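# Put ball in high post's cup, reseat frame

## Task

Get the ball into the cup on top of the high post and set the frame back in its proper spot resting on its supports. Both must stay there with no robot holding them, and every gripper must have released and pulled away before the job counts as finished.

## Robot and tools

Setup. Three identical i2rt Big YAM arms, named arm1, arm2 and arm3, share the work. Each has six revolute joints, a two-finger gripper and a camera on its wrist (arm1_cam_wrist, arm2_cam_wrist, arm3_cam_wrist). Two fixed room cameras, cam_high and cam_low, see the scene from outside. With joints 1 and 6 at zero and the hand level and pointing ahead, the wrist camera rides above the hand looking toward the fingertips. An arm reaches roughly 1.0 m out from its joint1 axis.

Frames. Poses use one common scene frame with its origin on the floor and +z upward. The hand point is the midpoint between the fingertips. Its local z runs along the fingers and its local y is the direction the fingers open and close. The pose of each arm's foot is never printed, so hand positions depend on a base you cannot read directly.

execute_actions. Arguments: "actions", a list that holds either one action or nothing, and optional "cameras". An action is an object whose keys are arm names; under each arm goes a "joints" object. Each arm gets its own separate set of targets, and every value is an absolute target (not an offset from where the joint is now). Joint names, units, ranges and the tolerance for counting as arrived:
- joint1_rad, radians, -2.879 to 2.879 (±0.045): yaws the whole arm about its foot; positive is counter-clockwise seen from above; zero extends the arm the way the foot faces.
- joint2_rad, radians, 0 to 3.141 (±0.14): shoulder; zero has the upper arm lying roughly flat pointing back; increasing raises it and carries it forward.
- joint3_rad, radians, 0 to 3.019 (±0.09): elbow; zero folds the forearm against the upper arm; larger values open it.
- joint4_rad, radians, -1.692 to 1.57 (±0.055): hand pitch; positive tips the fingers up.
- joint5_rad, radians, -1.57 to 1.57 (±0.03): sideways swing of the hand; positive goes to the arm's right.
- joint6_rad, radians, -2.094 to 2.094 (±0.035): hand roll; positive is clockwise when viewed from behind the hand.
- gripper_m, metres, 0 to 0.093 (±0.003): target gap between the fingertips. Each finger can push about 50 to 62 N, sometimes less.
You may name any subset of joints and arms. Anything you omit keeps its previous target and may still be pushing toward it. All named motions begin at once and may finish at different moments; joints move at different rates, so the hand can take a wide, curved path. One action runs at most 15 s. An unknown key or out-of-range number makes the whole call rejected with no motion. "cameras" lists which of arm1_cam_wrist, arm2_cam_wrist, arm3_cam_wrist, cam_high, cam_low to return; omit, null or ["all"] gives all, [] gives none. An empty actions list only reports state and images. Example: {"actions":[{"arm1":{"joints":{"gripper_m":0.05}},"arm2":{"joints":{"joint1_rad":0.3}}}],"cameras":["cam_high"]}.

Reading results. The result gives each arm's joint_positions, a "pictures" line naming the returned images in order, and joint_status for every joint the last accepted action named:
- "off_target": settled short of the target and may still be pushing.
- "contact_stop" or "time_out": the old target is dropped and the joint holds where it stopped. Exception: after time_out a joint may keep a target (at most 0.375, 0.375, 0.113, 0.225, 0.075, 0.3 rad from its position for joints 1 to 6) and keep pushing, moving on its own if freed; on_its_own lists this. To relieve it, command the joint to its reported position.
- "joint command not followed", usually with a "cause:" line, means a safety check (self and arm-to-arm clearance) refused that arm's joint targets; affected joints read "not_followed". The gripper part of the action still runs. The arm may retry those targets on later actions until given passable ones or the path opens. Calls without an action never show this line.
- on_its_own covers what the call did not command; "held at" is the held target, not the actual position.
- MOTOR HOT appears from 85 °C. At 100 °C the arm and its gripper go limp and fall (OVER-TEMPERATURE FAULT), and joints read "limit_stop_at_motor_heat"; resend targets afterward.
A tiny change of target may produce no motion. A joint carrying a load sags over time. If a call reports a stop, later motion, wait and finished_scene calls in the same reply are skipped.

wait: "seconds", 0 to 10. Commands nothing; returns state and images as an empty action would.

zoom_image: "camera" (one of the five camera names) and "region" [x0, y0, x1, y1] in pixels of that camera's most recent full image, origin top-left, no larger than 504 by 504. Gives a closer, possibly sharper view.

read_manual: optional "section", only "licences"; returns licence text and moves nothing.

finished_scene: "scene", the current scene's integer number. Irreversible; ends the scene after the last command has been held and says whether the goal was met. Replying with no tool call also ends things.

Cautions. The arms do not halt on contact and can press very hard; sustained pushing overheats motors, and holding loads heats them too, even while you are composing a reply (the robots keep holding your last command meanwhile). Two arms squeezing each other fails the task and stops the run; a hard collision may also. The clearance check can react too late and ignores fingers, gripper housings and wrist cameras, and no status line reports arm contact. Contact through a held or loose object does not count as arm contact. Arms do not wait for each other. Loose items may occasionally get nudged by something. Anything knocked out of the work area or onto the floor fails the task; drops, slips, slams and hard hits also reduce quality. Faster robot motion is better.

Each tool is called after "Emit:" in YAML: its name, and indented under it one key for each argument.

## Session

Emit:
execute_actions:
  actions:
    - {"arm1": {"joints": {"joint1_rad": 0.0, "joint2_rad": 2.14, "joint3_rad": 1.341, "joint4_rad": -0.772, "joint5_rad": 0.0, "joint6_rad": 0.0, "gripper_m": 0.093}}, "arm2": {"joints": {"joint1_rad": 0.0, "joint2_rad": 2.14, "joint3_rad": 1.341, "joint4_rad": -0.772, "joint5_rad": 0.0, "joint6_rad": 0.0, "gripper_m": 0.093}}, "arm3": {"joints": {"joint1_rad": 0.0, "joint2_rad": 2.14, "joint3_rad": 1.341, "joint4_rad": -0.772, "joint5_rad": 0.0, "joint6_rad": 0.0, "gripper_m": 0.093}}}

Scene clock: 1.93 s.
Motor temperatures (°C, as the motors report them): arm1=[25 30 27 28 25 26] | arm2=[25 25 27 28 25 26] | arm3=[27 27 31 26 25 28]
arm1.joint_positions: joint1_rad=+0.005 joint2_rad=+2.135 joint3_rad=+1.335 joint4_rad=-0.777 joint5_rad=-0.002 joint6_rad=+0.013 gripper_m=+0.093
arm1.joint_status: all done
arm1.hand: x=+0.9057 y=+0.0181 z=+0.6449 quat_wxyz=(+0.001, +1.000, -0.023, +0.010) (m; scene frame)
arm2.joint_positions: joint1_rad=+0.006 joint2_rad=+2.149 joint3_rad=+1.339 joint4_rad=-0.785 joint5_rad=+0.001 joint6_rad=-0.010 gripper_m=+0.093
arm2.joint_status: all done
arm2.hand: x=-0.4552 y=+0.7860 z=+0.6665 quat_wxyz=(+0.015, -0.496, -0.868, -0.011) (m; scene frame)
arm3.joint_positions: joint1_rad=+0.007 joint2_rad=+2.147 joint3_rad=+1.332 joint4_rad=-0.779 joint5_rad=-0.003 joint6_rad=+0.009 gripper_m=+0.093
arm3.joint_status: all done
arm3.hand: x=-0.4353 y=-0.7977 z=+0.7011 quat_wxyz=(+0.009, +0.479, -0.878, +0.003) (m; scene frame)
pictures: arm1_cam_wrist, arm2_cam_wrist, arm3_cam_wrist, cam_high, cam_low
Images, in order (width x height): arm1_cam_wrist 504x504, arm2_cam_wrist 504x504, arm3_cam_wrist 504x504, cam_high 504x504, cam_low 504x504.

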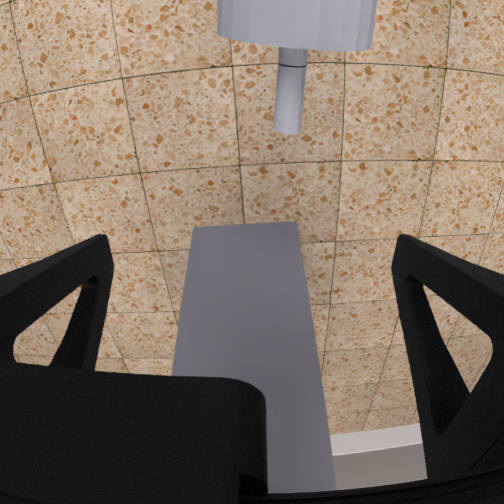

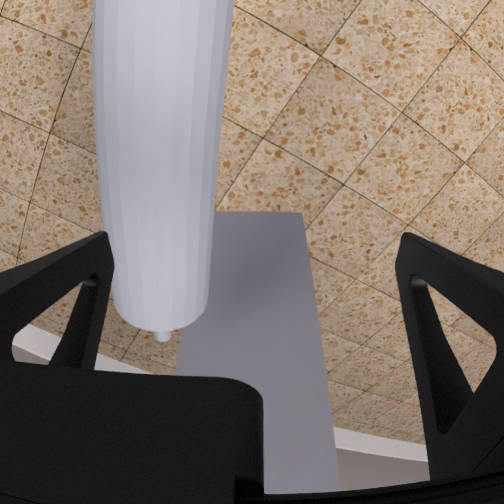

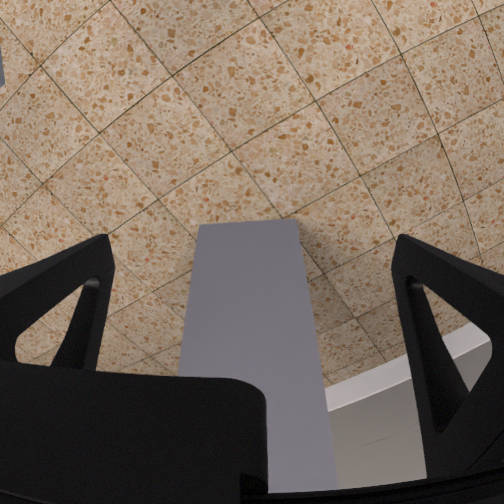

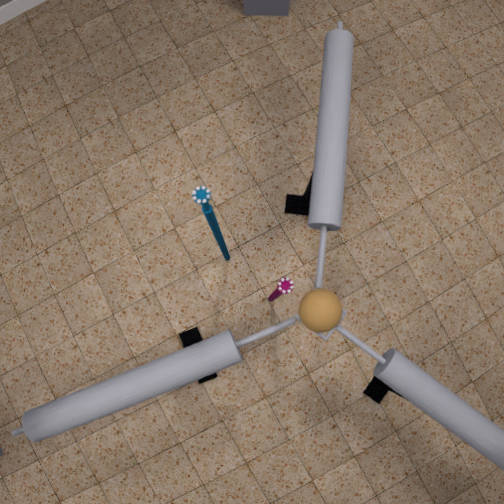

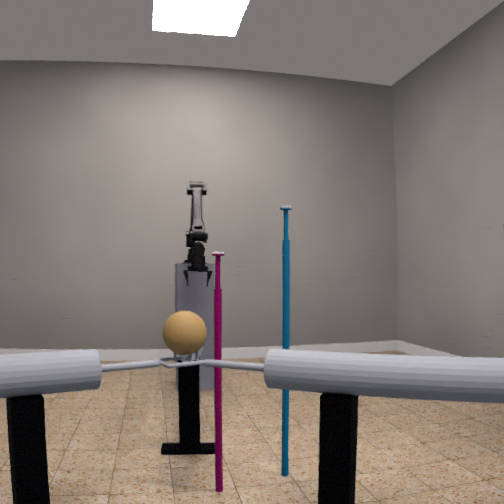

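Emit:
execute_actions:
  actions:
    - {"arm1": {"joints": {"joint1_rad": -0.09, "joint2_rad": 2.391, "joint3_rad": 1.003, "joint4_rad": 0.341}}, "arm2": {"joints": {"joint1_rad": 0.45, "joint2_rad": 2.485, "joint3_rad": 0.506, "joint4_rad": 0.63, "joint5_rad": 0.139, "joint6_rad": 0.55}}, "arm3": {"joints": {"joint1_rad": 0.571, "joint2_rad": 2.636, "joint3_rad": 1.479, "joint4_rad": -0.051, "joint5_rad": 0.378, "joint6_rad": 0.772}}}
  cameras: ["arm1_cam_wrist", "arm2_cam_wrist", "arm3_cam_wrist"]

Scene clock: 17.60 s.
Motor temperatures (°C, as the motors report them): arm1=[25 30 28 28 25 26] | arm2=[25 25 28 28 25 26] | arm3=[27 28 31 26 25 28]
arm1.joint_positions: joint1_rad=-0.098 joint2_rad=+2.384 joint3_rad=+1.002 joint4_rad=+0.327 joint5_rad=+0.000 joint6_rad=+0.012 gripper_m=+0.093
arm1.joint_status: all done
arm1.hand: x=+0.9223 y=+0.0726 z=+0.5028 quat_wxyz=(-0.016, +0.966, -0.071, -0.247) (m; scene frame)
arm2.joint_positions: joint1_rad=+0.459 joint2_rad=+2.498 joint3_rad=+0.530 joint4_rad=+0.612 joint5_rad=+0.136 joint6_rad=+0.540 gripper_m=+0.093
arm2.joint_status: all done
arm2.hand: x=-0.5157 y=+1.0886 z=+0.4954 quat_wxyz=(-0.101, -0.541, -0.833, +0.065) (m; scene frame)
arm3.joint_positions: joint1_rad=+0.595 joint2_rad=+2.640 joint3_rad=+1.474 joint4_rad=-0.068 joint5_rad=+0.368 joint6_rad=+0.748 gripper_m=+0.093
arm3.joint_status: all done
arm3.hand: x=-0.6771 y=-0.6391 z=+0.4941 quat_wxyz=(-0.231, +0.370, -0.896, -0.083) (m; scene frame)
pictures: arm1_cam_wrist, arm2_cam_wrist, arm3_cam_wrist
Images, in order (width x height): arm1_cam_wrist 504x504, arm2_cam_wrist 504x504, arm3_cam_wrist 504x504.

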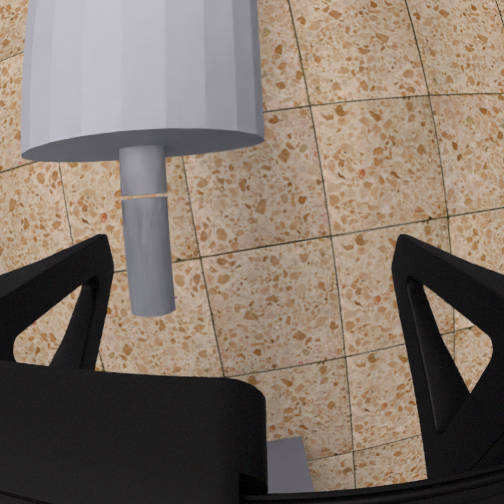

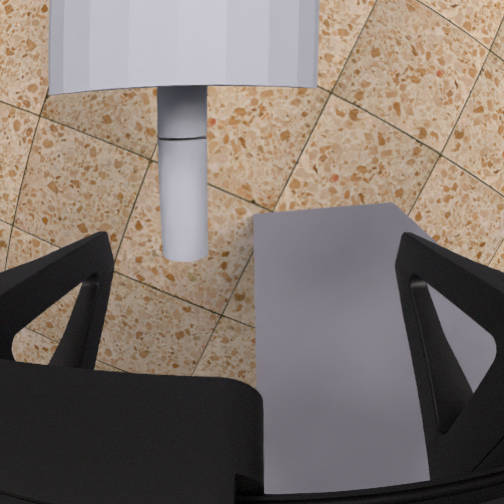

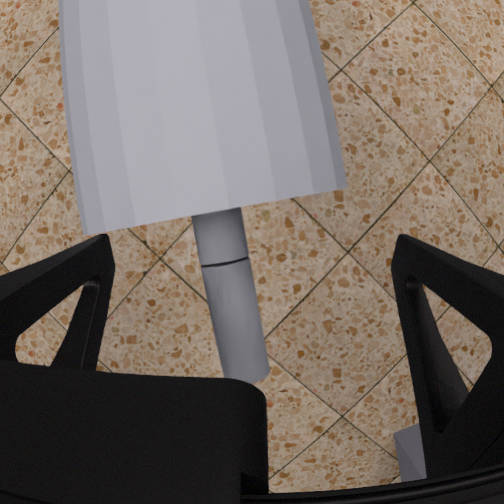

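Emit:
execute_actions:
  actions:
    - {"arm1": {"joints": {"joint1_rad": -0.01, "joint2_rad": 2.61, "joint3_rad": 1.123, "joint4_rad": 0.44}}, "arm2": {"joints": {"joint1_rad": 0.56, "joint2_rad": 2.723, "joint3_rad": 0.709, "joint4_rad": 0.665}}, "arm3": {"joints": {"joint2_rad": 2.832, "joint3_rad": 1.626, "joint4_rad": -0.002}}}
  cameras: ["arm1_cam_wrist", "arm2_cam_wrist", "arm3_cam_wrist"]

Scene clock: 25.57 s.
Motor temperatures (°C, as the motors report them): arm1=[25 30 28 28 25 26] | arm2=[25 25 28 28 25 26] | arm3=[27 28 31 26 25 28]
arm1.joint_positions: joint1_rad=-0.009 joint2_rad=+2.611 joint3_rad=+1.120 joint4_rad=+0.433 joint5_rad=+0.003 joint6_rad=+0.003 gripper_m=+0.093
arm1.joint_status: all done
arm1.hand: x=+0.9218 y=+0.0260 z=+0.4193 quat_wxyz=(-0.007, +0.969, -0.024, -0.246) (m; scene frame)
arm2.joint_positions: joint1_rad=+0.562 joint2_rad=+2.732 joint3_rad=+0.705 joint4_rad=+0.651 joint5_rad=+0.138 joint6_rad=+0.541 gripper_m=+0.093
arm2.joint_status: all done
arm2.hand: x=-0.4943 y=+1.1089 z=+0.4196 quat_wxyz=(-0.095, -0.498, -0.860, +0.061) (m; scene frame)
arm3.joint_positions: joint1_rad=+0.582 joint2_rad=+2.842 joint3_rad=+1.604 joint4_rad=-0.014 joint5_rad=+0.375 joint6_rad=+0.763 gripper_m=+0.093
arm3.joint_status: all done
arm3.hand: x=-0.6677 y=-0.6517 z=+0.4078 quat_wxyz=(-0.231, +0.359, -0.901, -0.074) (m; scene frame)
pictures: arm1_cam_wrist, arm2_cam_wrist, arm3_cam_wrist
Images, in order (width x height): arm1_cam_wrist 504x504, arm2_cam_wrist 504x504, arm3_cam_wrist 504x504.

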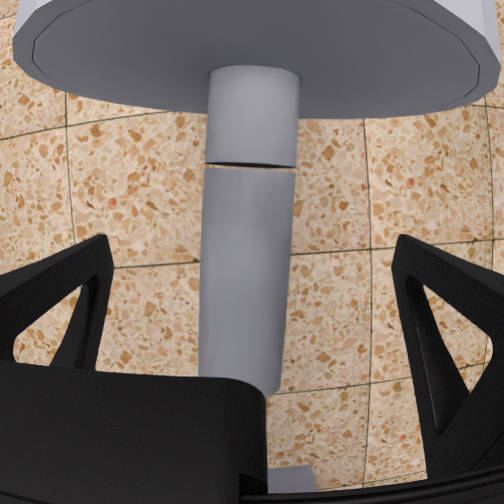

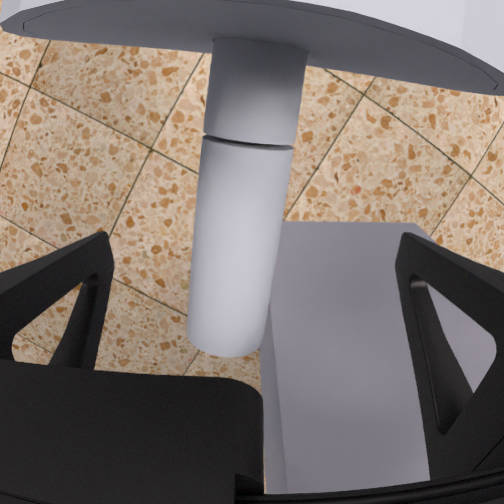

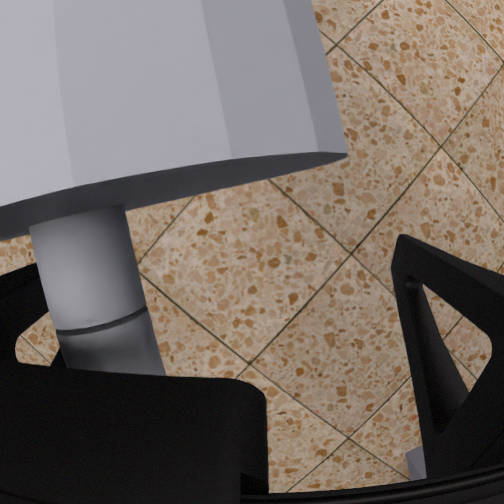

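Arm3's pin is near its left finger; nudging it left, then closing all grippers.

Emit:
execute_actions:
  actions:
    - {"arm3": {"joints": {"joint1_rad": 0.63}}}
  cameras: []

Emit:
execute_actions:
  actions:
    - {"arm1": {"joints": {"gripper_m": 0.0}}, "arm2": {"joints": {"gripper_m": 0.0}}, "arm3": {"joints": {"gripper_m": 0.0}}}
  cameras: ["arm3_cam_wrist"]

Scene clock: 28.83 s.
Motor temperatures (°C, as the motors report them): arm1=[25 30 27 28 25 26] | arm2=[25 25 27 28 25 26] | arm3=[27 28 31 26 25 28]
arm1.joint_positions: joint1_rad=-0.009 joint2_rad=+2.611 joint3_rad=+1.120 joint4_rad=+0.433 joint5_rad=+0.003 joint6_rad=+0.003 gripper_m=+0.093
arm1.joint_status: not commanded
arm1.hand: x=+0.9218 y=+0.0260 z=+0.4193 quat_wxyz=(-0.007, +0.969, -0.024, -0.246) (m; scene frame)
arm2.joint_positions: joint1_rad=+0.562 joint2_rad=+2.732 joint3_rad=+0.705 joint4_rad=+0.651 joint5_rad=+0.138 joint6_rad=+0.541 gripper_m=+0.093
arm2.joint_status: not commanded
arm2.hand: x=-0.4943 y=+1.1089 z=+0.4196 quat_wxyz=(-0.095, -0.498, -0.860, +0.061) (m; scene frame)
arm3.joint_positions: joint1_rad=+0.628 joint2_rad=+2.842 joint3_rad=+1.604 joint4_rad=-0.014 joint5_rad=+0.375 joint6_rad=+0.764 gripper_m=+0.093
arm3.joint_status: all done
arm3.hand: x=-0.6952 y=-0.6498 z=+0.4078 quat_wxyz=(-0.230, +0.379, -0.893, -0.079) (m; scene frame)
pictures: none
No camera images: the call's "cameras" was empty. Leave "cameras" out to get every camera's image.

Scene clock: 29.63 s.
Motor temperatures (°C, as the motors report them): arm1=[25 30 27 28 25 26] | arm2=[25 25 27 28 25 26] | arm3=[27 28 31 26 25 28]
arm1.joint_positions: joint1_rad=-0.010 joint2_rad=+2.611 joint3_rad=+1.120 joint4_rad=+0.433 joint5_rad=+0.003 joint6_rad=+0.003 gripper_m=+0.017
arm1.joint_status: gripper_m off_target (ended at +0.017, target +0.000)
arm1.hand: x=+0.9215 y=+0.0262 z=+0.4194 quat_wxyz=(-0.007, +0.969, -0.025, -0.247) (m; scene frame)
arm2.joint_positions: joint1_rad=+0.562 joint2_rad=+2.732 joint3_rad=+0.706 joint4_rad=+0.652 joint5_rad=+0.133 joint6_rad=+0.542 gripper_m=+0.017
arm2.joint_status: gripper_m off_target (ended at +0.017, target +0.000)
arm2.hand: x=-0.4932 y=+1.1094 z=+0.4195 quat_wxyz=(-0.096, -0.498, -0.860, +0.058) (m; scene frame)
arm3.joint_positions: joint1_rad=+0.628 joint2_rad=+2.842 joint3_rad=+1.607 joint4_rad=-0.011 joint5_rad=+0.373 joint6_rad=+0.717 gripper_m=+0.017
arm3.joint_status: gripper_m off_target (ended at +0.017, target +0.000)
arm3.hand: x=-0.6960 y=-0.6479 z=+0.4083 quat_wxyz=(-0.231, +0.399, -0.884, -0.076) (m; scene frame)
pictures: arm3_cam_wrist
Images, in order (width x height): arm3_cam_wrist 504x504.

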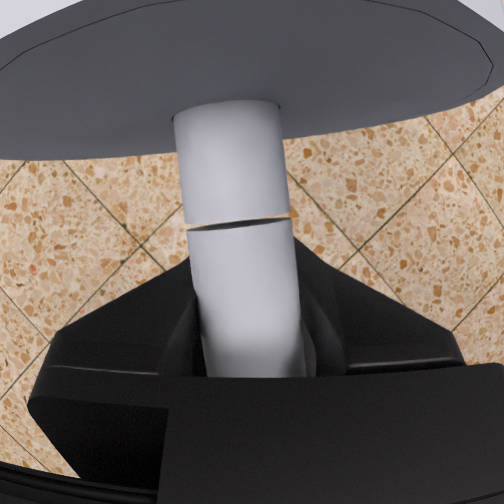

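Emit:
execute_actions:
  actions:
    - {"arm1": {"joints": {"joint2_rad": 2.118, "joint3_rad": 0.916, "joint4_rad": 0.154}}, "arm2": {"joints": {"joint2_rad": 2.034, "joint3_rad": 0.411, "joint4_rad": 0.276}}, "arm3": {"joints": {"joint2_rad": 2.404, "joint3_rad": 1.359, "joint4_rad": -0.163}}}
  cameras: []

Emit:
execute_actions:
  actions:
    - {"arm1": {"joints": {"joint2_rad": 1.646, "joint3_rad": 0.965, "joint4_rad": -0.366}}, "arm2": {"joints": {"joint2_rad": 1.186, "joint3_rad": 0.474, "joint4_rad": -0.636}}, "arm3": {"joints": {"joint2_rad": 2.006, "joint3_rad": 1.324, "joint4_rad": -0.526}}}
  cameras: []

Emit:
execute_actions:
  actions:
    - {"arm1": {"joints": {"joint2_rad": 1.422, "joint3_rad": 1.415, "joint4_rad": -1.04}}, "arm2": {"joints": {"joint2_rad": 0.934, "joint3_rad": 1.018, "joint4_rad": -1.432}}, "arm3": {"joints": {"joint2_rad": 1.759, "joint3_rad": 1.666, "joint4_rad": -1.115}}}
  cameras: ["cam_low"]

Scene clock: 44.17 s.
Motor temperatures (°C, as the motors report them): arm1=[25 31 27 28 25 26] | arm2=[25 25 27 28 25 26] | arm3=[27 29 31 26 26 28]
arm1.joint_positions: joint1_rad=-0.007 joint2_rad=+2.138 joint3_rad=+0.921 joint4_rad=+0.158 joint5_rad=-0.002 joint6_rad=+0.003 gripper_m=+0.017
arm1.joint_status: all done
arm1.hand: x=+0.9174 y=+0.0237 z=+0.5915 quat_wxyz=(-0.004, +0.969, -0.023, -0.246) (m; scene frame)
arm2.joint_positions: joint1_rad=+0.558 joint2_rad=+2.072 joint3_rad=+0.410 joint4_rad=+0.280 joint5_rad=+0.127 joint6_rad=+0.543 gripper_m=+0.017
arm2.joint_status: all done
arm2.hand: x=-0.4949 y=+1.1079 z=+0.5924 quat_wxyz=(-0.091, -0.500, -0.859, +0.055) (m; scene frame)
arm3.joint_positions: joint1_rad=+0.638 joint2_rad=+2.439 joint3_rad=+1.344 joint4_rad=-0.170 joint5_rad=+0.367 joint6_rad=+0.688 gripper_m=+0.016
arm3.joint_status: all done
arm3.hand: x=-0.7030 y=-0.6518 z=+0.5739 quat_wxyz=(-0.226, +0.419, -0.877, -0.067) (m; scene frame)
pictures: none
No camera images: the call's "cameras" was empty. Leave "cameras" out to get every camera's image.

Scene clock: 45.63 s.
Motor temperatures (°C, as the motors report them): arm1=[25 31 27 28 25 26] | arm2=[25 25 27 28 25 26] | arm3=[27 29 31 26 26 28]
arm1.joint_positions: joint1_rad=-0.012 joint2_rad=+1.653 joint3_rad=+0.940 joint4_rad=-0.347 joint5_rad=+0.005 joint6_rad=+0.006 gripper_m=+0.017
arm1.joint_status: all done
arm1.hand: x=+0.9207 y=+0.0275 z=+0.7884 quat_wxyz=(-0.008, +0.969, -0.027, -0.245) (m; scene frame)
arm2.joint_positions: joint1_rad=+0.573 joint2_rad=+1.202 joint3_rad=+0.436 joint4_rad=-0.603 joint5_rad=+0.130 joint6_rad=+0.553 gripper_m=+0.017
arm2.joint_status: all done
arm2.hand: x=-0.4939 y=+1.1087 z=+0.7870 quat_wxyz=(-0.099, -0.498, -0.860, +0.056) (m; scene frame)
arm3.joint_positions: joint1_rad=+0.634 joint2_rad=+2.038 joint3_rad=+1.291 joint4_rad=-0.546 joint5_rad=+0.367 joint6_rad=+0.676 gripper_m=+0.016
arm3.joint_status: all done
arm3.hand: x=-0.7008 y=-0.6552 z=+0.7667 quat_wxyz=(-0.222, +0.426, -0.876, -0.053) (m; scene frame)
pictures: none
No camera images: the call's "cameras" was empty. Leave "cameras" out to get every camera's image.

Scene clock: 48.23 s.
Motor temperatures (°C, as the motors report them): arm1=[25 30 29 28 25 26] | arm2=[25 25 29 28 25 26] | arm3=[27 29 32 26 26 28]
arm1.joint_positions: joint1_rad=-0.003 joint2_rad=+1.447 joint3_rad=+1.335 joint4_rad=-1.027 joint5_rad=+0.002 joint6_rad=+0.011 gripper_m=+0.017
arm1.joint_status: all done
arm1.hand: x=+0.9217 y=+0.0219 z=+0.9996 quat_wxyz=(-0.004, +0.978, -0.025, -0.207) (m; scene frame)
arm2.joint_positions: joint1_rad=+0.585 joint2_rad=+0.946 joint3_rad=+0.931 joint4_rad=-1.419 joint5_rad=+0.119 joint6_rad=+0.564 gripper_m=+0.017
arm2.joint_status: all done
arm2.hand: x=-0.4930 y=+1.1111 z=+1.0126 quat_wxyz=(-0.067, -0.497, -0.864, +0.050) (m; scene frame)
arm3.joint_positions: joint1_rad=+0.646 joint2_rad=+1.778 joint3_rad=+1.575 joint4_rad=-1.128 joint5_rad=+0.363 joint6_rad=+0.693 gripper_m=+0.015
arm3.joint_status: joint3_rad time_out (moved +0.283 of +0.375); the others done
arm3.on_its_own: joint3_rad reads +1.575 and still pushes toward +1.666 since a time_out
arm3.hand: x=-0.7090 y=-0.6575 z=+0.9955 quat_wxyz=(-0.212, +0.429, -0.877, -0.039) (m; scene frame)
pictures: cam_low
Images, in order (width x height): cam_low 504x504.

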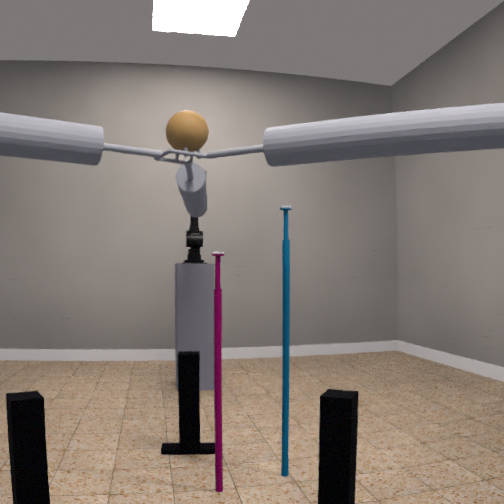

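Emit:
execute_actions:
  actions:
    - {"arm1": {"joints": {"joint1_rad": 0.45, "joint2_rad": 1.35, "joint3_rad": 1.35, "joint4_rad": -1.1, "joint5_rad": 0.21, "joint6_rad": 0.42}}, "arm2": {"joints": {"joint1_rad": 0.36, "joint2_rad": 1.4, "joint3_rad": 1.45, "joint4_rad": -1.42, "joint5_rad": 0.09, "joint6_rad": 0.37}}, "arm3": {"joints": {"joint1_rad": 0.36, "joint2_rad": 1.33, "joint3_rad": 1.2, "joint4_rad": -1.05, "joint5_rad": 0.25, "joint6_rad": 0.5}}}
  cameras: []

Emit:
execute_actions:
  actions:
    - {"arm1": {"joints": {"joint1_rad": 0.879, "joint2_rad": 1.386, "joint3_rad": 1.394, "joint4_rad": -1.226, "joint5_rad": 0.393, "joint6_rad": 0.805}}, "arm2": {"joints": {"joint1_rad": 0.204, "joint2_rad": 1.856, "joint3_rad": 1.939, "joint4_rad": -1.397, "joint5_rad": 0.052, "joint6_rad": 0.196}}, "arm3": {"joints": {"joint1_rad": 0.0, "joint2_rad": 0.884, "joint3_rad": 0.839, "joint4_rad": -1.014, "joint5_rad": 0.112, "joint6_rad": 0.196}}}
  cameras: ["cam_high", "cam_low"]

Scene clock: 61.30 s.
Motor temperatures (°C, as the motors report them): arm1=[25 30 32 28 25 26] | arm2=[25 25 32 28 25 26] | arm3=[27 28 35 26 26 28]
arm1.joint_positions: joint1_rad=+0.452 joint2_rad=+1.347 joint3_rad=+1.287 joint4_rad=-1.179 joint5_rad=+0.199 joint6_rad=+0.445 gripper_m=+0.017
arm1.joint_status: joint4_rad time_out (moved -0.152 of -0.073); the others done
arm1.on_its_own: joint4_rad reads -1.179 and still pushes toward -1.100 since a time_out
arm1.hand: x=+1.0074 y=-0.1556 z=+1.0146 quat_wxyz=(-0.021, +0.982, -0.031, -0.183) (m; scene frame)
arm2.joint_positions: joint1_rad=+0.347 joint2_rad=+1.443 joint3_rad=+1.373 joint4_rad=-1.414 joint5_rad=+0.099 joint6_rad=+0.375 gripper_m=+0.017
arm2.joint_status: all done
arm2.hand: x=-0.3995 y=+0.9509 z=+1.0249 quat_wxyz=(-0.030, -0.517, -0.854, +0.050) (m; scene frame)
arm3.joint_positions: joint1_rad=+0.457 joint2_rad=+1.351 joint3_rad=+1.167 joint4_rad=-1.095 joint5_rad=+0.210 joint6_rad=+0.499 gripper_m=+0.015
arm3.joint_status: joint1_rad time_out (moved -0.190 of -0.286); joint5_rad time_out (moved -0.153 of -0.113); the others done
arm3.on_its_own: joint1_rad reads +0.457 and still pushes toward +0.360 since a time_out; joint5_rad reads +0.210 and still pushes toward +0.250 since a time_out
arm3.hand: x=-0.6380 y=-0.8127 z=+1.0262 quat_wxyz=(-0.168, +0.440, -0.880, -0.063) (m; scene frame)
pictures: none
No camera images: the call's "cameras" was empty. Leave "cameras" out to get every camera's image.

not run: a stop came earlier in this reply.

Emit:
execute_actions:
  actions:
    - {"arm1": {"joints": {"joint1_rad": 0.879, "joint2_rad": 1.386, "joint3_rad": 1.394, "joint4_rad": -1.226, "joint5_rad": 0.393, "joint6_rad": 0.805}}, "arm2": {"joints": {"joint1_rad": 0.204, "joint2_rad": 1.856, "joint3_rad": 1.939, "joint4_rad": -1.397, "joint5_rad": 0.052, "joint6_rad": 0.196}}, "arm3": {"joints": {"joint1_rad": 0.0, "joint2_rad": 0.884, "joint3_rad": 0.839, "joint4_rad": -1.014, "joint5_rad": 0.112, "joint6_rad": 0.196}}}
  cameras: ["cam_high", "cam_low"]

Scene clock: 67.63 s.
Motor temperatures (°C, as the motors report them): arm1=[25 30 33 28 25 26] | arm2=[25 25 33 28 25 26] | arm3=[27 28 35 26 26 28]
arm1.joint_positions: joint1_rad=+0.890 joint2_rad=+1.399 joint3_rad=+1.307 joint4_rad=-1.234 joint5_rad=+0.367 joint6_rad=+0.834 gripper_m=+0.017
arm1.joint_status: all done
arm1.hand: x=+1.0961 y=-0.3066 z=+1.0059 quat_wxyz=(-0.031, +0.978, -0.013, -0.208) (m; scene frame)
arm2.joint_positions: joint1_rad=+0.184 joint2_rad=+1.918 joint3_rad=+1.840 joint4_rad=-1.394 joint5_rad=+0.062 joint6_rad=+0.201 gripper_m=+0.017
arm2.joint_status: joint3_rad time_out (moved +0.467 of +0.566); the others done
arm2.on_its_own: joint3_rad reads +1.840 and still pushes toward +1.939 since a time_out
arm2.hand: x=-0.3348 y=+0.7717 z=+0.9678 quat_wxyz=(-0.032, -0.512, -0.858, +0.040) (m; scene frame)
arm3.joint_positions: joint1_rad=+0.025 joint2_rad=+0.924 joint3_rad=+0.812 joint4_rad=-1.050 joint5_rad=+0.103 joint6_rad=+0.094 gripper_m=+0.015
arm3.joint_status: joint6_rad time_out (moved -0.404 of -0.303); the others done
arm3.on_its_own: joint6_rad reads +0.094 and still pushes toward +0.196 since a time_out
arm3.hand: x=-0.5415 y=-0.9882 z=+1.0187 quat_wxyz=(-0.199, +0.429, -0.878, -0.066) (m; scene frame)
pictures: cam_high, cam_low
Images, in order (width x height): cam_high 504x504, cam_low 504x504.

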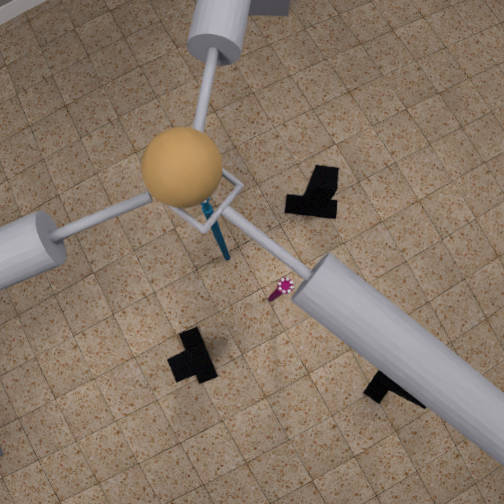

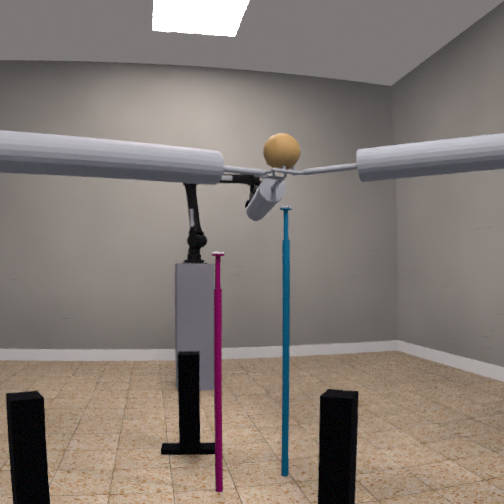

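Emit:
execute_actions:
  actions:
    - {"arm1": {"joints": {"joint2_rad": 1.509, "joint3_rad": 1.006, "joint4_rad": -0.715}}, "arm2": {"joints": {"joint2_rad": 1.935, "joint3_rad": 1.549, "joint4_rad": -0.928}}, "arm3": {"joints": {"joint2_rad": 1.127, "joint3_rad": 0.44, "joint4_rad": -0.371}}}
  cameras: ["cam_low"]

Scene clock: 74.10 s.
Motor temperatures (°C, as the motors report them): arm1=[25 30 34 28 25 26] | arm2=[25 26 34 28 25 26] | arm3=[27 28 35 26 26 29]
arm1.joint_positions: joint1_rad=+0.884 joint2_rad=+1.547 joint3_rad=+1.000 joint4_rad=-0.737 joint5_rad=+0.378 joint6_rad=+0.833 gripper_m=+0.017
arm1.joint_status: all done
arm1.hand: x=+1.0876 y=-0.3122 z=+0.8412 quat_wxyz=(-0.020, +0.974, -0.020, -0.225) (m; scene frame)
arm2.joint_positions: joint1_rad=+0.171 joint2_rad=+1.988 joint3_rad=+1.538 joint4_rad=-0.955 joint5_rad=+0.069 joint6_rad=+0.202 gripper_m=+0.017
arm2.joint_status: all done
arm2.hand: x=-0.3404 y=+0.7664 z=+0.8190 quat_wxyz=(-0.062, -0.518, -0.852, +0.054) (m; scene frame)
arm3.joint_positions: joint1_rad=+0.027 joint2_rad=+1.163 joint3_rad=+0.432 joint4_rad=-0.410 joint5_rad=+0.100 joint6_rad=+0.094 gripper_m=+0.015
arm3.joint_status: all done
arm3.on_its_own: joint6_rad reads +0.094 and still pushes toward +0.196 since a time_out
arm3.hand: x=-0.5441 y=-0.9908 z=+0.8399 quat_wxyz=(-0.208, +0.429, -0.876, -0.073) (m; scene frame)
pictures: cam_low
Images, in order (width x height): cam_low 504x504.

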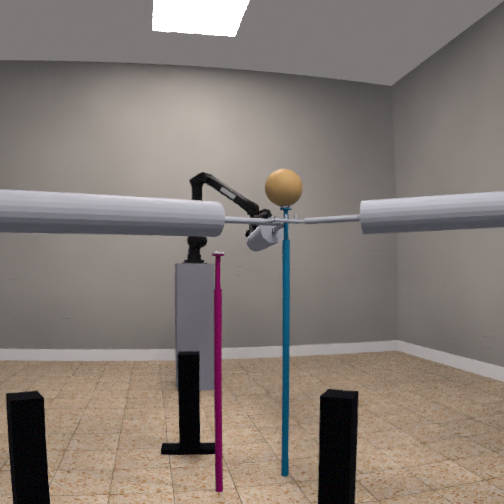

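Ball seated. Returning the frame home via a midpoint, then lowering.

Emit:
execute_actions:
  actions:
    - {"arm1": {"joints": {"joint1_rad": 0.45, "joint2_rad": 1.55, "joint3_rad": 0.95, "joint4_rad": -0.53, "joint5_rad": 0.21, "joint6_rad": 0.42}}, "arm2": {"joints": {"joint1_rad": 0.36, "joint2_rad": 1.56, "joint3_rad": 1.0, "joint4_rad": -0.78, "joint5_rad": 0.09, "joint6_rad": 0.37}}, "arm3": {"joints": {"joint1_rad": 0.36, "joint2_rad": 1.57, "joint3_rad": 0.88, "joint4_rad": -0.45, "joint5_rad": 0.25, "joint6_rad": 0.45}}}
  cameras: []

Scene clock: 80.40 s.
Motor temperatures (°C, as the motors report them): arm1=[25 30 33 28 25 26] | arm2=[25 26 33 28 25 26] | arm3=[27 28 35 26 26 29]
arm1.joint_positions: joint1_rad=+0.444 joint2_rad=+1.572 joint3_rad=+0.880 joint4_rad=-0.587 joint5_rad=+0.192 joint6_rad=+0.450 gripper_m=+0.017
arm1.joint_status: joint4_rad time_out (moved +0.151 of +0.207); the others done
arm1.on_its_own: joint4_rad reads -0.587 and still pushes toward -0.530 since a time_out
arm1.hand: x=+1.0195 y=-0.1491 z=+0.7849 quat_wxyz=(-0.027, +0.986, -0.035, -0.164) (m; scene frame)
arm2.joint_positions: joint1_rad=+0.347 joint2_rad=+1.582 joint3_rad=+0.995 joint4_rad=-0.802 joint5_rad=+0.107 joint6_rad=+0.381 gripper_m=+0.017
arm2.joint_status: all done
arm2.hand: x=-0.3908 y=+0.9435 z=+0.8369 quat_wxyz=(-0.077, -0.520, -0.848, +0.062) (m; scene frame)
arm3.joint_positions: joint1_rad=+0.406 joint2_rad=+1.587 joint3_rad=+0.824 joint4_rad=-0.470 joint5_rad=+0.225 joint6_rad=+0.430 gripper_m=+0.015
arm3.joint_status: joint1_rad off_target (ended at +0.406, target +0.360); the others done
arm3.hand: x=-0.6126 y=-0.8162 z=+0.8295 quat_wxyz=(-0.191, +0.442, -0.874, -0.066) (m; scene frame)
pictures: none
No camera images: the call's "cameras" was empty. Leave "cameras" out to get every camera's image.

Emit:
execute_actions:
  actions:
    - {"arm1": {"joints": {"joint1_rad": -0.01, "joint2_rad": 1.646, "joint3_rad": 0.965, "joint4_rad": -0.366, "joint5_rad": 0.0, "joint6_rad": 0.0}}, "arm2": {"joints": {"joint1_rad": 0.562, "joint2_rad": 1.186, "joint3_rad": 0.474, "joint4_rad": -0.636, "joint5_rad": 0.135, "joint6_rad": 0.545}}, "arm3": {"joints": {"joint1_rad": 0.63, "joint2_rad": 2.006, "joint3_rad": 1.324, "joint4_rad": -0.526, "joint5_rad": 0.372, "joint6_rad": 0.7}}}
  cameras: []

Emit:
execute_actions:
  actions:
    - {"arm1": {"joints": {"joint2_rad": 2.118, "joint3_rad": 0.916, "joint4_rad": 0.154}}, "arm2": {"joints": {"joint2_rad": 2.034, "joint3_rad": 0.411, "joint4_rad": 0.276}}, "arm3": {"joints": {"joint2_rad": 2.404, "joint3_rad": 1.359, "joint4_rad": -0.163}}}
  cameras: []

Emit:
execute_actions:
  actions:
    - {"arm1": {"joints": {"joint2_rad": 2.6, "joint3_rad": 1.115, "joint4_rad": 0.435}}, "arm2": {"joints": {"joint2_rad": 2.71, "joint3_rad": 0.7, "joint4_rad": 0.66}}, "arm3": {"joints": {"joint2_rad": 2.81, "joint3_rad": 1.6, "joint4_rad": -0.01}}}
  cameras: ["cam_high"]

Scene clock: 89.17 s.
Motor temperatures (°C, as the motors report them): arm1=[25 30 33 28 25 26] | arm2=[25 26 31 28 25 26] | arm3=[27 28 35 26 26 28]
arm1.joint_positions: joint1_rad=-0.013 joint2_rad=+1.675 joint3_rad=+0.938 joint4_rad=-0.366 joint5_rad=-0.003 joint6_rad=+0.016 gripper_m=+0.017
arm1.joint_status: all done
arm1.hand: x=+0.9279 y=+0.0264 z=+0.7749 quat_wxyz=(-0.003, +0.974, -0.032, -0.225) (m; scene frame)
arm2.joint_positions: joint1_rad=+0.568 joint2_rad=+1.206 joint3_rad=+0.475 joint4_rad=-0.648 joint5_rad=+0.132 joint6_rad=+0.569 gripper_m=+0.017
arm2.joint_status: all done
arm2.hand: x=-0.4876 y=+1.1035 z=+0.7966 quat_wxyz=(-0.094, -0.507, -0.855, +0.056) (m; scene frame)
arm3.joint_positions: joint1_rad=+0.617 joint2_rad=+2.039 joint3_rad=+1.270 joint4_rad=-0.522 joint5_rad=+0.366 joint6_rad=+0.629 gripper_m=+0.015
arm3.joint_status: joint6_rad time_out (moved +0.199 of +0.270); the others done
arm3.on_its_own: joint6_rad reads +0.629 and still pushes toward +0.700 since a time_out
arm3.hand: x=-0.6902 y=-0.6608 z=+0.7603 quat_wxyz=(-0.223, +0.439, -0.869, -0.046) (m; scene frame)
pictures: none
No camera images: the call's "cameras" was empty. Leave "cameras" out to get every camera's image.

not run: a stop came earlier in this reply.

not run: a stop came earlier in this reply.

Emit:
execute_actions:
  actions:
    - {"arm1": {"joints": {"joint2_rad": 2.118, "joint3_rad": 0.916, "joint4_rad": 0.154}}, "arm2": {"joints": {"joint2_rad": 2.034, "joint3_rad": 0.411, "joint4_rad": 0.276}}, "arm3": {"joints": {"joint2_rad": 2.404, "joint3_rad": 1.359, "joint4_rad": -0.163, "joint6_rad": 0.63}}}
  cameras: []

Emit:
execute_actions:
  actions:
    - {"arm1": {"joints": {"joint2_rad": 2.6, "joint3_rad": 1.115, "joint4_rad": 0.435}}, "arm2": {"joints": {"joint2_rad": 2.71, "joint3_rad": 0.7, "joint4_rad": 0.66}}, "arm3": {"joints": {"joint2_rad": 2.81, "joint3_rad": 1.6, "joint4_rad": -0.01}}}
  cameras: ["cam_high"]

Emit:
execute_actions:
  actions:
    - {"arm1": {"joints": {"gripper_m": 0.09}}, "arm2": {"joints": {"gripper_m": 0.09}}, "arm3": {"joints": {"gripper_m": 0.09}}}
  cameras: []

Emit:
execute_actions:
  actions:
    - {"arm1": {"joints": {"joint2_rad": 2.118, "joint3_rad": 0.916, "joint4_rad": 0.154}}, "arm2": {"joints": {"joint2_rad": 2.034, "joint3_rad": 0.411, "joint4_rad": 0.276}}, "arm3": {"joints": {"joint2_rad": 2.404, "joint3_rad": 1.359, "joint4_rad": -0.163}}}
  cameras: ["cam_high", "cam_low"]

Scene clock: 96.83 s.
Motor temperatures (°C, as the motors report them): arm1=[25 30 32 28 25 26] | arm2=[25 25 30 28 25 26] | arm3=[27 28 35 26 26 28]
arm1.joint_positions: joint1_rad=-0.010 joint2_rad=+2.139 joint3_rad=+0.920 joint4_rad=+0.131 joint5_rad=-0.003 joint6_rad=+0.010 gripper_m=+0.017
arm1.joint_status: all done
arm1.hand: x=+0.9248 y=+0.0249 z=+0.5872 quat_wxyz=(-0.003, +0.972, -0.028, -0.231) (m; scene frame)
arm2.joint_positions: joint1_rad=+0.559 joint2_rad=+2.041 joint3_rad=+0.415 joint4_rad=+0.252 joint5_rad=+0.136 joint6_rad=+0.574 gripper_m=+0.017
arm2.joint_status: all done
arm2.hand: x=-0.4898 y=+1.1036 z=+0.5993 quat_wxyz=(-0.097, -0.513, -0.851, +0.058) (m; scene frame)
arm3.joint_positions: joint1_rad=+0.618 joint2_rad=+2.441 joint3_rad=+1.335 joint4_rad=-0.167 joint5_rad=+0.365 joint6_rad=+0.607 gripper_m=+0.015
arm3.joint_status: all done
arm3.hand: x=-0.6908 y=-0.6576 z=+0.5705 quat_wxyz=(-0.227, +0.447, -0.864, -0.052) (m; scene frame)
pictures: none
No camera images: the call's "cameras" was empty. Leave "cameras" out to get every camera's image.

Scene clock: 98.23 s.
Motor temperatures (°C, as the motors report them): arm1=[25 30 32 28 25 26] | arm2=[25 25 30 28 25 26] | arm3=[27 28 35 26 26 28]
arm1.joint_positions: joint1_rad=-0.006 joint2_rad=+2.611 joint3_rad=+1.115 joint4_rad=+0.417 joint5_rad=-0.004 joint6_rad=+0.021 gripper_m=+0.017
arm1.joint_status: all done
arm1.hand: x=+0.9283 y=+0.0229 z=+0.4165 quat_wxyz=(-0.001, +0.971, -0.031, -0.236) (m; scene frame)
arm2.joint_positions: joint1_rad=+0.563 joint2_rad=+2.708 joint3_rad=+0.703 joint4_rad=+0.646 joint5_rad=+0.143 joint6_rad=+0.574 gripper_m=+0.017
arm2.joint_status: all done
arm2.hand: x=-0.4865 y=+1.1041 z=+0.4256 quat_wxyz=(-0.104, -0.511, -0.851, +0.061) (m; scene frame)
arm3.joint_positions: joint1_rad=+0.612 joint2_rad=+2.834 joint3_rad=+1.590 joint4_rad=-0.017 joint5_rad=+0.370 joint6_rad=+0.597 gripper_m=+0.015
arm3.joint_status: all done
arm3.hand: x=-0.6862 y=-0.6552 z=+0.4090 quat_wxyz=(-0.232, +0.447, -0.862, -0.055) (m; scene frame)
pictures: cam_high
Images, in order (width x height): cam_high 504x504.

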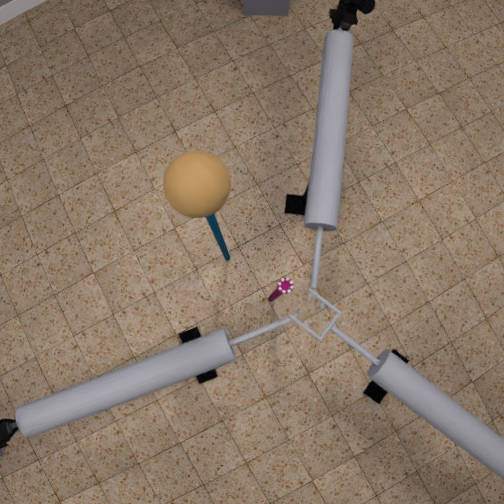

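Scene clock: 99.00 s.
Motor temperatures (°C, as the motors report them): arm1=[25 30 31 28 25 26] | arm2=[25 25 30 28 25 26] | arm3=[27 28 34 26 26 28]
arm1.joint_positions: joint1_rad=-0.006 joint2_rad=+2.611 joint3_rad=+1.115 joint4_rad=+0.421 joint5_rad=-0.003 joint6_rad=+0.013 gripper_m=+0.090
arm1.joint_status: all done
arm1.hand: x=+0.9271 y=+0.0232 z=+0.4173 quat_wxyz=(-0.003, +0.971, -0.027, -0.238) (m; scene frame)
arm2.joint_positions: joint1_rad=+0.563 joint2_rad=+2.708 joint3_rad=+0.703 joint4_rad=+0.646 joint5_rad=+0.138 joint6_rad=+0.555 gripper_m=+0.090
arm2.joint_status: all done
arm2.hand: x=-0.4861 y=+1.1048 z=+0.4255 quat_wxyz=(-0.103, -0.503, -0.856, +0.059) (m; scene frame)
arm3.joint_positions: joint1_rad=+0.617 joint2_rad=+2.820 joint3_rad=+1.590 joint4_rad=-0.017 joint5_rad=+0.370 joint6_rad=+0.621 gripper_m=+0.090
arm3.joint_status: all done
arm3.hand: x=-0.6898 y=-0.6477 z=+0.4170 quat_wxyz=(-0.234, +0.437, -0.866, -0.064) (m; scene frame)
pictures: none
No camera images: the call's "cameras" was empty. Leave "cameras" out to get every camera's image.

Scene clock: 100.47 s.
Motor temperatures (°C, as the motors report them): arm1=[25 30 31 28 25 26] | arm2=[25 25 30 28 25 26] | arm3=[27 28 34 26 26 28]
arm1.joint_positions: joint1_rad=-0.006 joint2_rad=+2.097 joint3_rad=+0.912 joint4_rad=+0.164 joint5_rad=-0.003 joint6_rad=+0.013 gripper_m=+0.090
arm1.joint_status: all done
arm1.hand: x=+0.9099 y=+0.0238 z=+0.6107 quat_wxyz=(-0.003, +0.964, -0.027, -0.264) (m; scene frame)
arm2.joint_positions: joint1_rad=+0.563 joint2_rad=+2.035 joint3_rad=+0.413 joint4_rad=+0.291 joint5_rad=+0.137 joint6_rad=+0.554 gripper_m=+0.090
arm2.joint_status: all done
arm2.hand: x=-0.4807 y=+1.0997 z=+0.6029 quat_wxyz=(-0.117, -0.503, -0.854, +0.059) (m; scene frame)
arm3.joint_positions: joint1_rad=+0.617 joint2_rad=+2.396 joint3_rad=+1.357 joint4_rad=-0.159 joint5_rad=+0.370 joint6_rad=+0.622 gripper_m=+0.090
arm3.joint_status: all done
arm3.hand: x=-0.6910 y=-0.6278 z=+0.6035 quat_wxyz=(-0.243, +0.431, -0.865, -0.086) (m; scene frame)
pictures: cam_high, cam_low
Images, in order (width x height): cam_high 504x504, cam_low 504x504.

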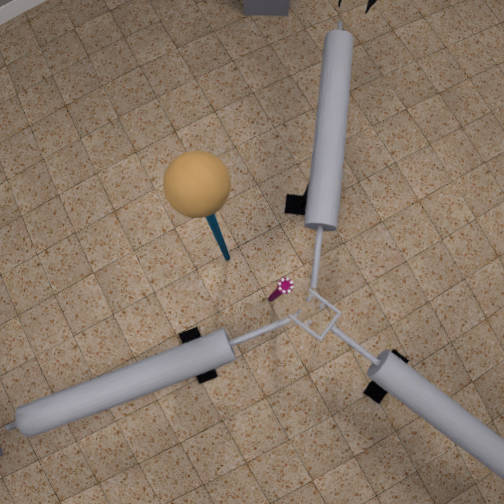

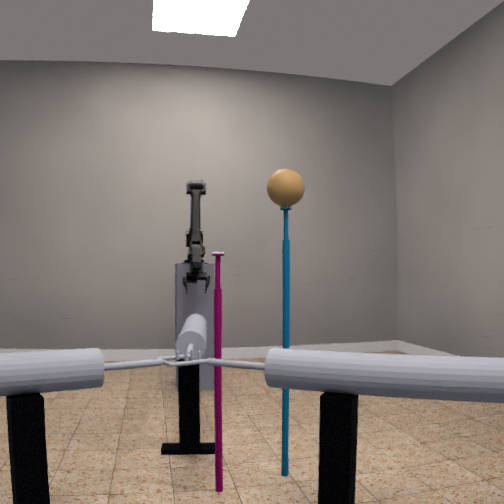

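Emit:
finished_scene:
  scene: 2

The scene is finished: the task was done.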